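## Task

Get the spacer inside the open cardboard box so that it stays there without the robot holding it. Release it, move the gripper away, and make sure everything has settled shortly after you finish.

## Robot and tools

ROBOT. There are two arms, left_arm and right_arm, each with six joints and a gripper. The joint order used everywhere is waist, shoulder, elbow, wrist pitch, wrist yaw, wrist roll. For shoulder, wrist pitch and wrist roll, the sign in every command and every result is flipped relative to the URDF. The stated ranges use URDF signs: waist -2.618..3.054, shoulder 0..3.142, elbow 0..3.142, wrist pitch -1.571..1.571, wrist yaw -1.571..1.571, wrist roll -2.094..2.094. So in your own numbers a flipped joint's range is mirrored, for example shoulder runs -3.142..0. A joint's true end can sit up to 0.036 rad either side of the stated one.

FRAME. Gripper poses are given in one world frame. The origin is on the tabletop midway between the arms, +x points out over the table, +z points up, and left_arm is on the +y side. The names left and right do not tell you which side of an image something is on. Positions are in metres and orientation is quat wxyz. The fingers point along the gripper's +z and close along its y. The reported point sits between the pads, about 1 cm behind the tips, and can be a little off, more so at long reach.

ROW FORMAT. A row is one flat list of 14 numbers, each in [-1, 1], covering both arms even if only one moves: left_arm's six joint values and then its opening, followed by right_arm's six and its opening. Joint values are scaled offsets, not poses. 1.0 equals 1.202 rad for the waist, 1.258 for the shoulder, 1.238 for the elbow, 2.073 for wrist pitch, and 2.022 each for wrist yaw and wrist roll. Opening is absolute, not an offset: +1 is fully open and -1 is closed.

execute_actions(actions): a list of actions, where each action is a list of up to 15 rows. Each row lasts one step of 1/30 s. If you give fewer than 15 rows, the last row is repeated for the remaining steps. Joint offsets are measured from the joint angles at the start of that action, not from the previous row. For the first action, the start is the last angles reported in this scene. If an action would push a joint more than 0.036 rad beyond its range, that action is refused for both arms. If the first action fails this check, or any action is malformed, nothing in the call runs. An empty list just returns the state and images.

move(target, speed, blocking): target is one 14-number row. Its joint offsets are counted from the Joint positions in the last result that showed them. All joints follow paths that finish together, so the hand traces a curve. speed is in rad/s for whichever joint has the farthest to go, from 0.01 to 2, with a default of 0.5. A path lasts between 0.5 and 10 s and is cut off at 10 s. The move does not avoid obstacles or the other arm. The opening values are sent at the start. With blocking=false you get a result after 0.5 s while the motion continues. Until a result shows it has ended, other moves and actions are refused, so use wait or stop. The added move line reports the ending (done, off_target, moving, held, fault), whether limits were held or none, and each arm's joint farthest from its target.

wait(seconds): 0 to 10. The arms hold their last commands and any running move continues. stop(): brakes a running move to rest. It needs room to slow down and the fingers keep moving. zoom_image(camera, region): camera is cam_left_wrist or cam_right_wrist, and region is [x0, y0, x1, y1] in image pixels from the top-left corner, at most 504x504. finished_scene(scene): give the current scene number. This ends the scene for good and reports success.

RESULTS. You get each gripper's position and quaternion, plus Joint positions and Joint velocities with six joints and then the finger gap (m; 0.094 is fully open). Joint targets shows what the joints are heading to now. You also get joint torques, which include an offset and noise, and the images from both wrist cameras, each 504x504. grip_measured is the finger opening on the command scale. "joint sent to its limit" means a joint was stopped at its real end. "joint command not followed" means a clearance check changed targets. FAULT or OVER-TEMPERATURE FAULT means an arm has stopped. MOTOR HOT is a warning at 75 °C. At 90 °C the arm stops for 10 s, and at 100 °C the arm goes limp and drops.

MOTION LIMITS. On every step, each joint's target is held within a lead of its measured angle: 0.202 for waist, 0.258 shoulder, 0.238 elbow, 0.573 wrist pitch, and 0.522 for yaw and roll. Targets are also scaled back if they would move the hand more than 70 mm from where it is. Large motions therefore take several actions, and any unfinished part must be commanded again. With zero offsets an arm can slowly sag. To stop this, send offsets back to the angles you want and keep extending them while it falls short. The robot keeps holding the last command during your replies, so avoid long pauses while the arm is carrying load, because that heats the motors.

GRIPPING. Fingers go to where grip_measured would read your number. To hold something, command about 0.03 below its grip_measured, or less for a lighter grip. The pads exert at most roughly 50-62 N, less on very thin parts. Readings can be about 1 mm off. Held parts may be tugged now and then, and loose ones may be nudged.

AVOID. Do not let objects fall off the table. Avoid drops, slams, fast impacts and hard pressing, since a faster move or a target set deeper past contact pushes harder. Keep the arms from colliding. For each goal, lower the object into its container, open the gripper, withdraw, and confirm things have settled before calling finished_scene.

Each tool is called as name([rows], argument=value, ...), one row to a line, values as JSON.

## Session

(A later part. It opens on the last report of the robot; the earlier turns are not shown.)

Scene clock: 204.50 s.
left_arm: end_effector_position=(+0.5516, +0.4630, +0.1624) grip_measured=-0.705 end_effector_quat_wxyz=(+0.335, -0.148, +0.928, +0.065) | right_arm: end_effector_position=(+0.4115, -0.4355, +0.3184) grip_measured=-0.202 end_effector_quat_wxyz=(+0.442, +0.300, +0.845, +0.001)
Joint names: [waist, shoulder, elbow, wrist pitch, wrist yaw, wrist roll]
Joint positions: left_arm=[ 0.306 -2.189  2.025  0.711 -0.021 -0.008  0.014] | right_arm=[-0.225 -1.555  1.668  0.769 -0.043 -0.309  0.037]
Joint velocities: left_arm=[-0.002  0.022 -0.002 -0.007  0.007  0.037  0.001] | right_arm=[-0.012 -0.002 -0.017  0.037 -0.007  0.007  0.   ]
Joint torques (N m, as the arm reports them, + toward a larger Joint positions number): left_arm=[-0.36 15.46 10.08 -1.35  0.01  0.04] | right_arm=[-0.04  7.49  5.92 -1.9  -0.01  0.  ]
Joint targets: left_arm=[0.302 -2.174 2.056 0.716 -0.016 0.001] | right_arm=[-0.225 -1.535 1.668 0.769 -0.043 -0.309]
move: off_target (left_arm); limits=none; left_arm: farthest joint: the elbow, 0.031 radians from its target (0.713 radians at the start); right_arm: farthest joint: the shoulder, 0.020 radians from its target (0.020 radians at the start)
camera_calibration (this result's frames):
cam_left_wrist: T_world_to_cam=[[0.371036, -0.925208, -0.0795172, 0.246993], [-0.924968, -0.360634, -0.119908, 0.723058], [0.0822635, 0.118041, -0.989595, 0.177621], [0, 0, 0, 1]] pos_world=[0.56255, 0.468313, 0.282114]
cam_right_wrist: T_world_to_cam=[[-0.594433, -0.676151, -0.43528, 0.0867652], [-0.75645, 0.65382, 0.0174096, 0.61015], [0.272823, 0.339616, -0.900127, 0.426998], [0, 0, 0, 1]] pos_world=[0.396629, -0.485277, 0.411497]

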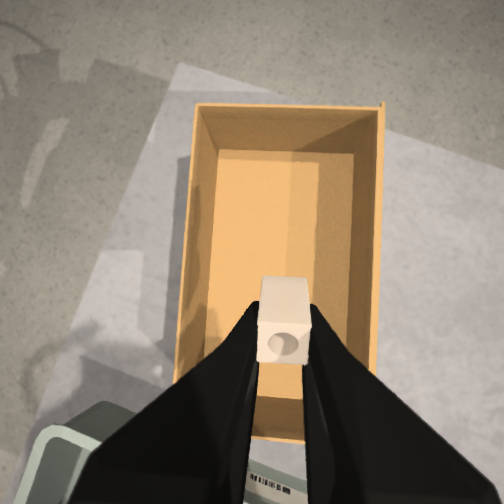

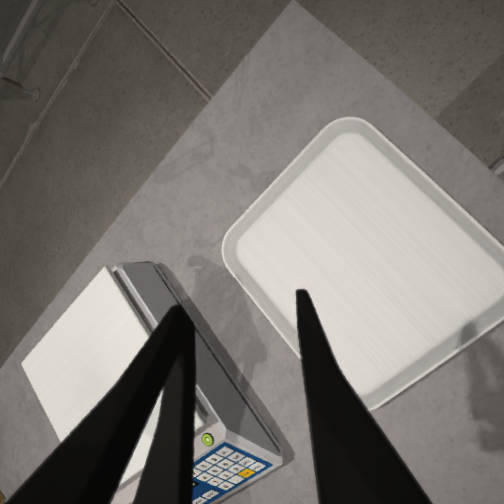

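move(target=[0,-0.268,0.21,0.026,0,0,-0.77,0,0.016,0,0,0,0,-0.2], speed=0.3)

Scene clock: 213.47 s.
left_arm: end_effector_position=(+0.5799, +0.4722, +0.0396) grip_measured=-0.705 end_effector_quat_wxyz=(+0.253, -0.151, +0.954, +0.052) | right_arm: end_effector_position=(+0.4115, -0.4355, +0.3184) grip_measured=-0.202 end_effector_quat_wxyz=(+0.442, +0.300, +0.845, +0.001)
Joint names: [waist, shoulder, elbow, wrist pitch, wrist yaw, wrist roll]
Joint positions: left_arm=[ 0.306 -2.54   2.249  0.757 -0.021 -0.007  0.014] | right_arm=[-0.225 -1.555  1.668  0.769 -0.043 -0.309  0.037]
Joint velocities: left_arm=[-0.002  0.032  0.002  0.051  0.007  0.066  0.   ] | right_arm=[-0.022  0.002  0.002  0.007 -0.037  0.125 -0.001]
Joint torques (N m, as the arm reports them, + toward a larger Joint positions number): left_arm=[ 0.   17.68 10.39 -1.09 -0.05 -0.05] | right_arm=[-0.04  7.48  5.92 -1.9  -0.02  0.01]
Joint targets: left_arm=[0.306 -2.526 2.285 0.765 -0.021 -0.008] | right_arm=[-0.225 -1.535 1.668 0.769 -0.043 -0.309]
move: off_target (left_arm); limits=none; left_arm: farthest joint: the elbow, 0.036 radians from its target (0.260 radians at the start); right_arm: farthest joint: the shoulder, 0.020 radians from its target (0.020 radians at the start)
camera_calibration (this result's frames):
cam_left_wrist: T_world_to_cam=[[0.357319, -0.929681, -0.0895351, 0.245736], [-0.93036, -0.362728, 0.0534576, 0.735068], [-0.0821754, 0.0641985, -0.994548, 0.173711], [0, 0, 0, 1]] pos_world=[0.610346, 0.483934, 0.155471]
cam_right_wrist: T_world_to_cam=[[-0.594433, -0.676151, -0.43528, 0.0867652], [-0.75645, 0.65382, 0.0174096, 0.61015], [0.272823, 0.339616, -0.900127, 0.426998], [0, 0, 0, 1]] pos_world=[0.396629, -0.485277, 0.411497]

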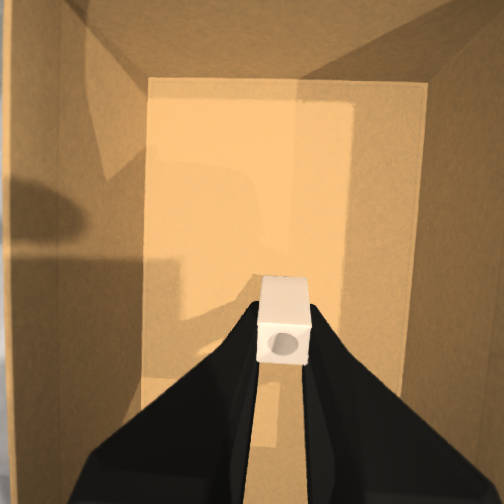

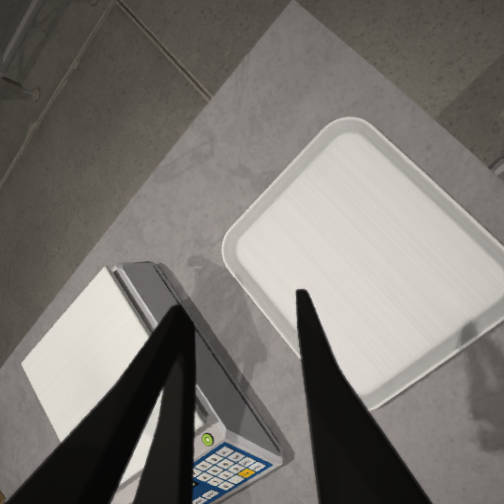

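move(target=[0,0,0.025,0,0,0,-0.77,0,0.016,0,0,0,0,-0.2], speed=0.1)

move(target=[0,0.01,0.025,0,0,0,-0.4,0,0.016,0,0,0,0,-0.2])

move(target=[0,0.4,-0.1,0,0,0,-0.4,0,0.016,0,0,0,0,-0.2])

Scene clock: 219.37 s.
left_arm: end_effector_position=(+0.5799, +0.4722, +0.0396) grip_measured=-0.705 end_effector_quat_wxyz=(+0.253, -0.151, +0.954, +0.052) | right_arm: end_effector_position=(+0.4115, -0.4355, +0.3184) grip_measured=-0.202 end_effector_quat_wxyz=(+0.442, +0.300, +0.845, +0.001)
Joint names: [waist, shoulder, elbow, wrist pitch, wrist yaw, wrist roll]
Joint positions: left_arm=[ 0.306 -2.54   2.249  0.757 -0.021 -0.007  0.014] | right_arm=[-0.225 -1.555  1.668  0.769 -0.043 -0.309  0.037]
Joint velocities: left_arm=[ 0.017 -0.007  0.002 -0.007  0.022  0.007 -0.   ] | right_arm=[-0.012 -0.002 -0.002  0.037 -0.007  0.022 -0.001]
Joint torques (N m, as the arm reports them, + toward a larger Joint positions number): left_arm=[-0.03 16.49  9.89 -1.18 -0.05 -0.04] | right_arm=[-0.04  7.49  5.92 -1.89 -0.01  0.  ]
Joint targets: left_arm=[0.306 -2.540 2.280 0.757 -0.021 -0.007] | right_arm=[-0.225 -1.535 1.668 0.769 -0.043 -0.309]
move: off_target (left_arm); limits=none; left_arm: farthest joint: the elbow, 0.031 radians from its target (0.031 radians at the start); right_arm: farthest joint: the shoulder, 0.020 radians from its target (0.020 radians at the start)
camera_calibration (this result's frames):
cam_left_wrist: T_world_to_cam=[[0.357319, -0.929681, -0.0895351, 0.245736], [-0.93036, -0.362728, 0.0534576, 0.735068], [-0.0821754, 0.0641985, -0.994548, 0.173711], [0, 0, 0, 1]] pos_world=[0.610346, 0.483934, 0.155471]
cam_right_wrist: T_world_to_cam=[[-0.594433, -0.676151, -0.43528, 0.0867652], [-0.75645, 0.65382, 0.0174096, 0.61015], [0.272823, 0.339616, -0.900127, 0.426998], [0, 0, 0, 1]] pos_world=[0.396629, -0.485277, 0.411497]

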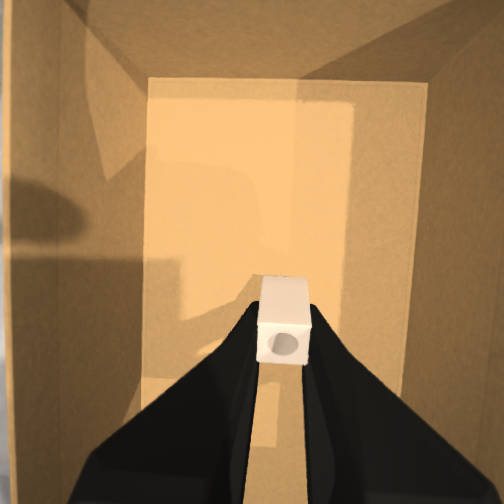

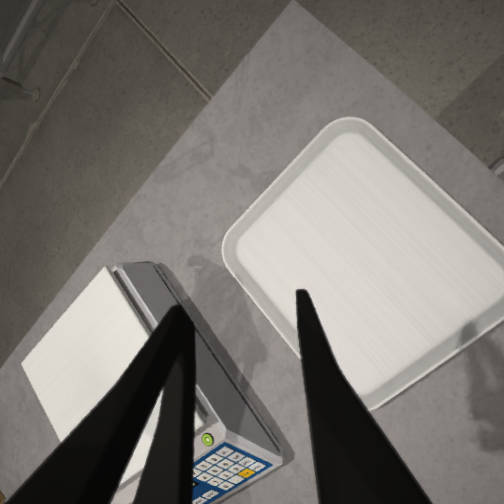

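Scene clock: 220.07 s.
left_arm: end_effector_position=(+0.5799, +0.4722, +0.0396) grip_measured=-0.402 end_effector_quat_wxyz=(+0.253, -0.151, +0.954, +0.052) | right_arm: end_effector_position=(+0.4115, -0.4355, +0.3184) grip_measured=-0.202 end_effector_quat_wxyz=(+0.442, +0.300, +0.845, +0.001)
Joint names: [waist, shoulder, elbow, wrist pitch, wrist yaw, wrist roll]
Joint positions: left_arm=[ 0.306 -2.54   2.249  0.757 -0.021 -0.007  0.028] | right_arm=[-0.225 -1.555  1.668  0.769 -0.043 -0.309  0.037]
Joint velocities: left_arm=[ 0.017  0.022 -0.007  0.037  0.022 -0.022  0.001] | right_arm=[ 0.002  0.007 -0.007 -0.066 -0.022  0.022  0.001]
Joint torques (N m, as the arm reports them, + toward a larger Joint positions number): left_arm=[-0.03 17.52  9.87 -1.17 -0.05 -0.03] | right_arm=[-0.03  7.49  5.93 -1.9  -0.01  0.  ]
Joint targets: left_arm=[0.306 -2.528 2.280 0.757 -0.021 -0.007] | right_arm=[-0.225 -1.535 1.668 0.769 -0.043 -0.309]
move: off_target (left_arm); limits=none; left_arm: farthest joint: the elbow, 0.031 radians from its target (0.031 radians at the start); right_arm: farthest joint: the shoulder, 0.020 radians from its target (0.020 radians at the start)
camera_calibration (this result's frames):
cam_left_wrist: T_world_to_cam=[[0.357319, -0.929681, -0.0895351, 0.245736], [-0.93036, -0.362728, 0.0534576, 0.735068], [-0.0821754, 0.0641985, -0.994548, 0.173711], [0, 0, 0, 1]] pos_world=[0.610346, 0.483934, 0.155471]
cam_right_wrist: T_world_to_cam=[[-0.594433, -0.676151, -0.43528, 0.0867652], [-0.75645, 0.65382, 0.0174096, 0.61015], [0.272823, 0.339616, -0.900127, 0.426998], [0, 0, 0, 1]] pos_world=[0.396629, -0.485277, 0.411497]

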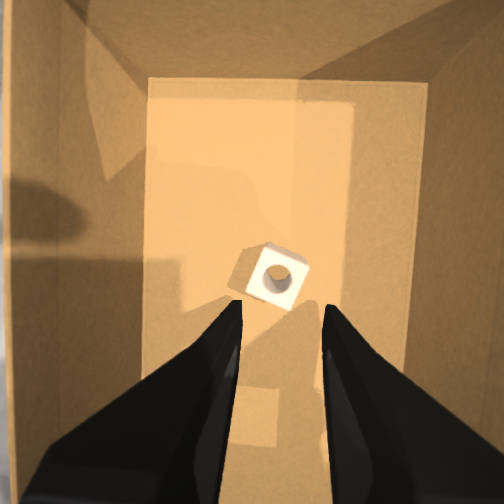

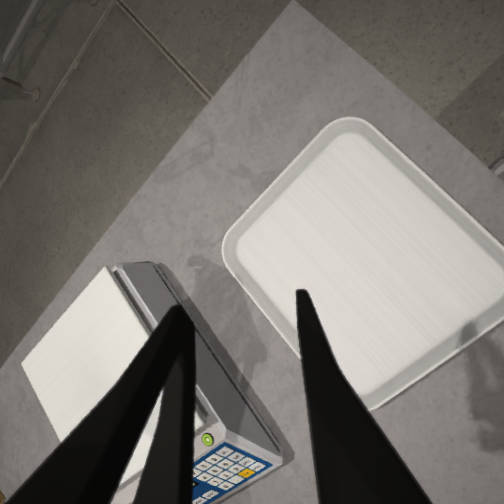

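Scene clock: 221.70 s.
left_arm: end_effector_position=(+0.5421, +0.4599, +0.2806) grip_measured=-0.402 end_effector_quat_wxyz=(+0.428, -0.143, +0.889, +0.079) | right_arm: end_effector_position=(+0.4115, -0.4355, +0.3184) grip_measured=-0.202 end_effector_quat_wxyz=(+0.442, +0.300, +0.845, +0.001)
Joint names: [waist, shoulder, elbow, wrist pitch, wrist yaw, wrist roll]
Joint positions: left_arm=[ 0.306 -2.045  2.134  0.761 -0.021 -0.007  0.028] | right_arm=[-0.225 -1.555  1.668  0.769 -0.043 -0.309  0.037]
Joint velocities: left_arm=[ 0.002  0.002 -0.002  0.007 -0.007 -0.022 -0.   ] | right_arm=[-0.002 -0.007  0.017 -0.022 -0.037 -0.066  0.   ]
Joint torques (N m, as the arm reports them, + toward a larger Joint positions number): left_arm=[-0.02 13.6   6.74 -1.66 -0.04 -0.04] | right_arm=[-0.04  7.47  5.92 -1.9  -0.01 -0.01]
Joint targets: left_arm=[0.306 -2.037 2.125 0.757 -0.021 -0.007] | right_arm=[-0.225 -1.535 1.668 0.769 -0.043 -0.309]
move: done; limits=none; left_arm: farthest joint: the elbow, 0.009 radians from its target (0.123 radians at the start); right_arm: farthest joint: the shoulder, 0.020 radians from its target (0.020 radians at the start)
camera_calibration (this result's frames):
cam_left_wrist: T_world_to_cam=[[0.385235, -0.920577, -0.0642723, 0.242948], [-0.882421, -0.347096, -0.31758, 0.753483], [0.270049, 0.179058, -0.946051, 0.153663], [0, 0, 0, 1]] pos_world=[0.529801, 0.457668, 0.40028]
cam_right_wrist: T_world_to_cam=[[-0.594433, -0.676151, -0.43528, 0.0867652], [-0.75645, 0.65382, 0.0174096, 0.61015], [0.272823, 0.339616, -0.900127, 0.426998], [0, 0, 0, 1]] pos_world=[0.396629, -0.485277, 0.411497]

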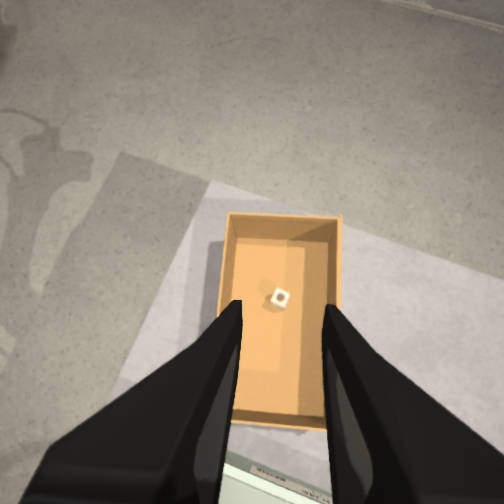

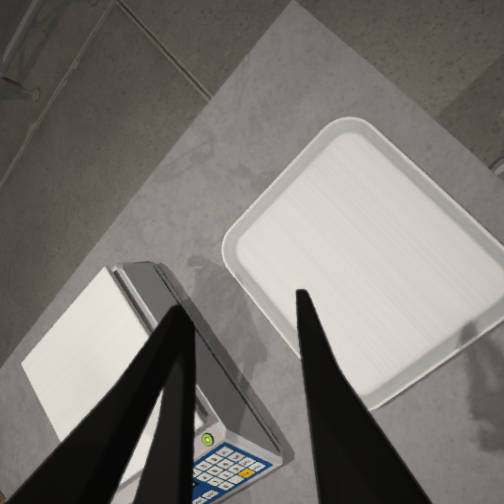

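finished_scene(scene=1)

The scene is finished: the task was done.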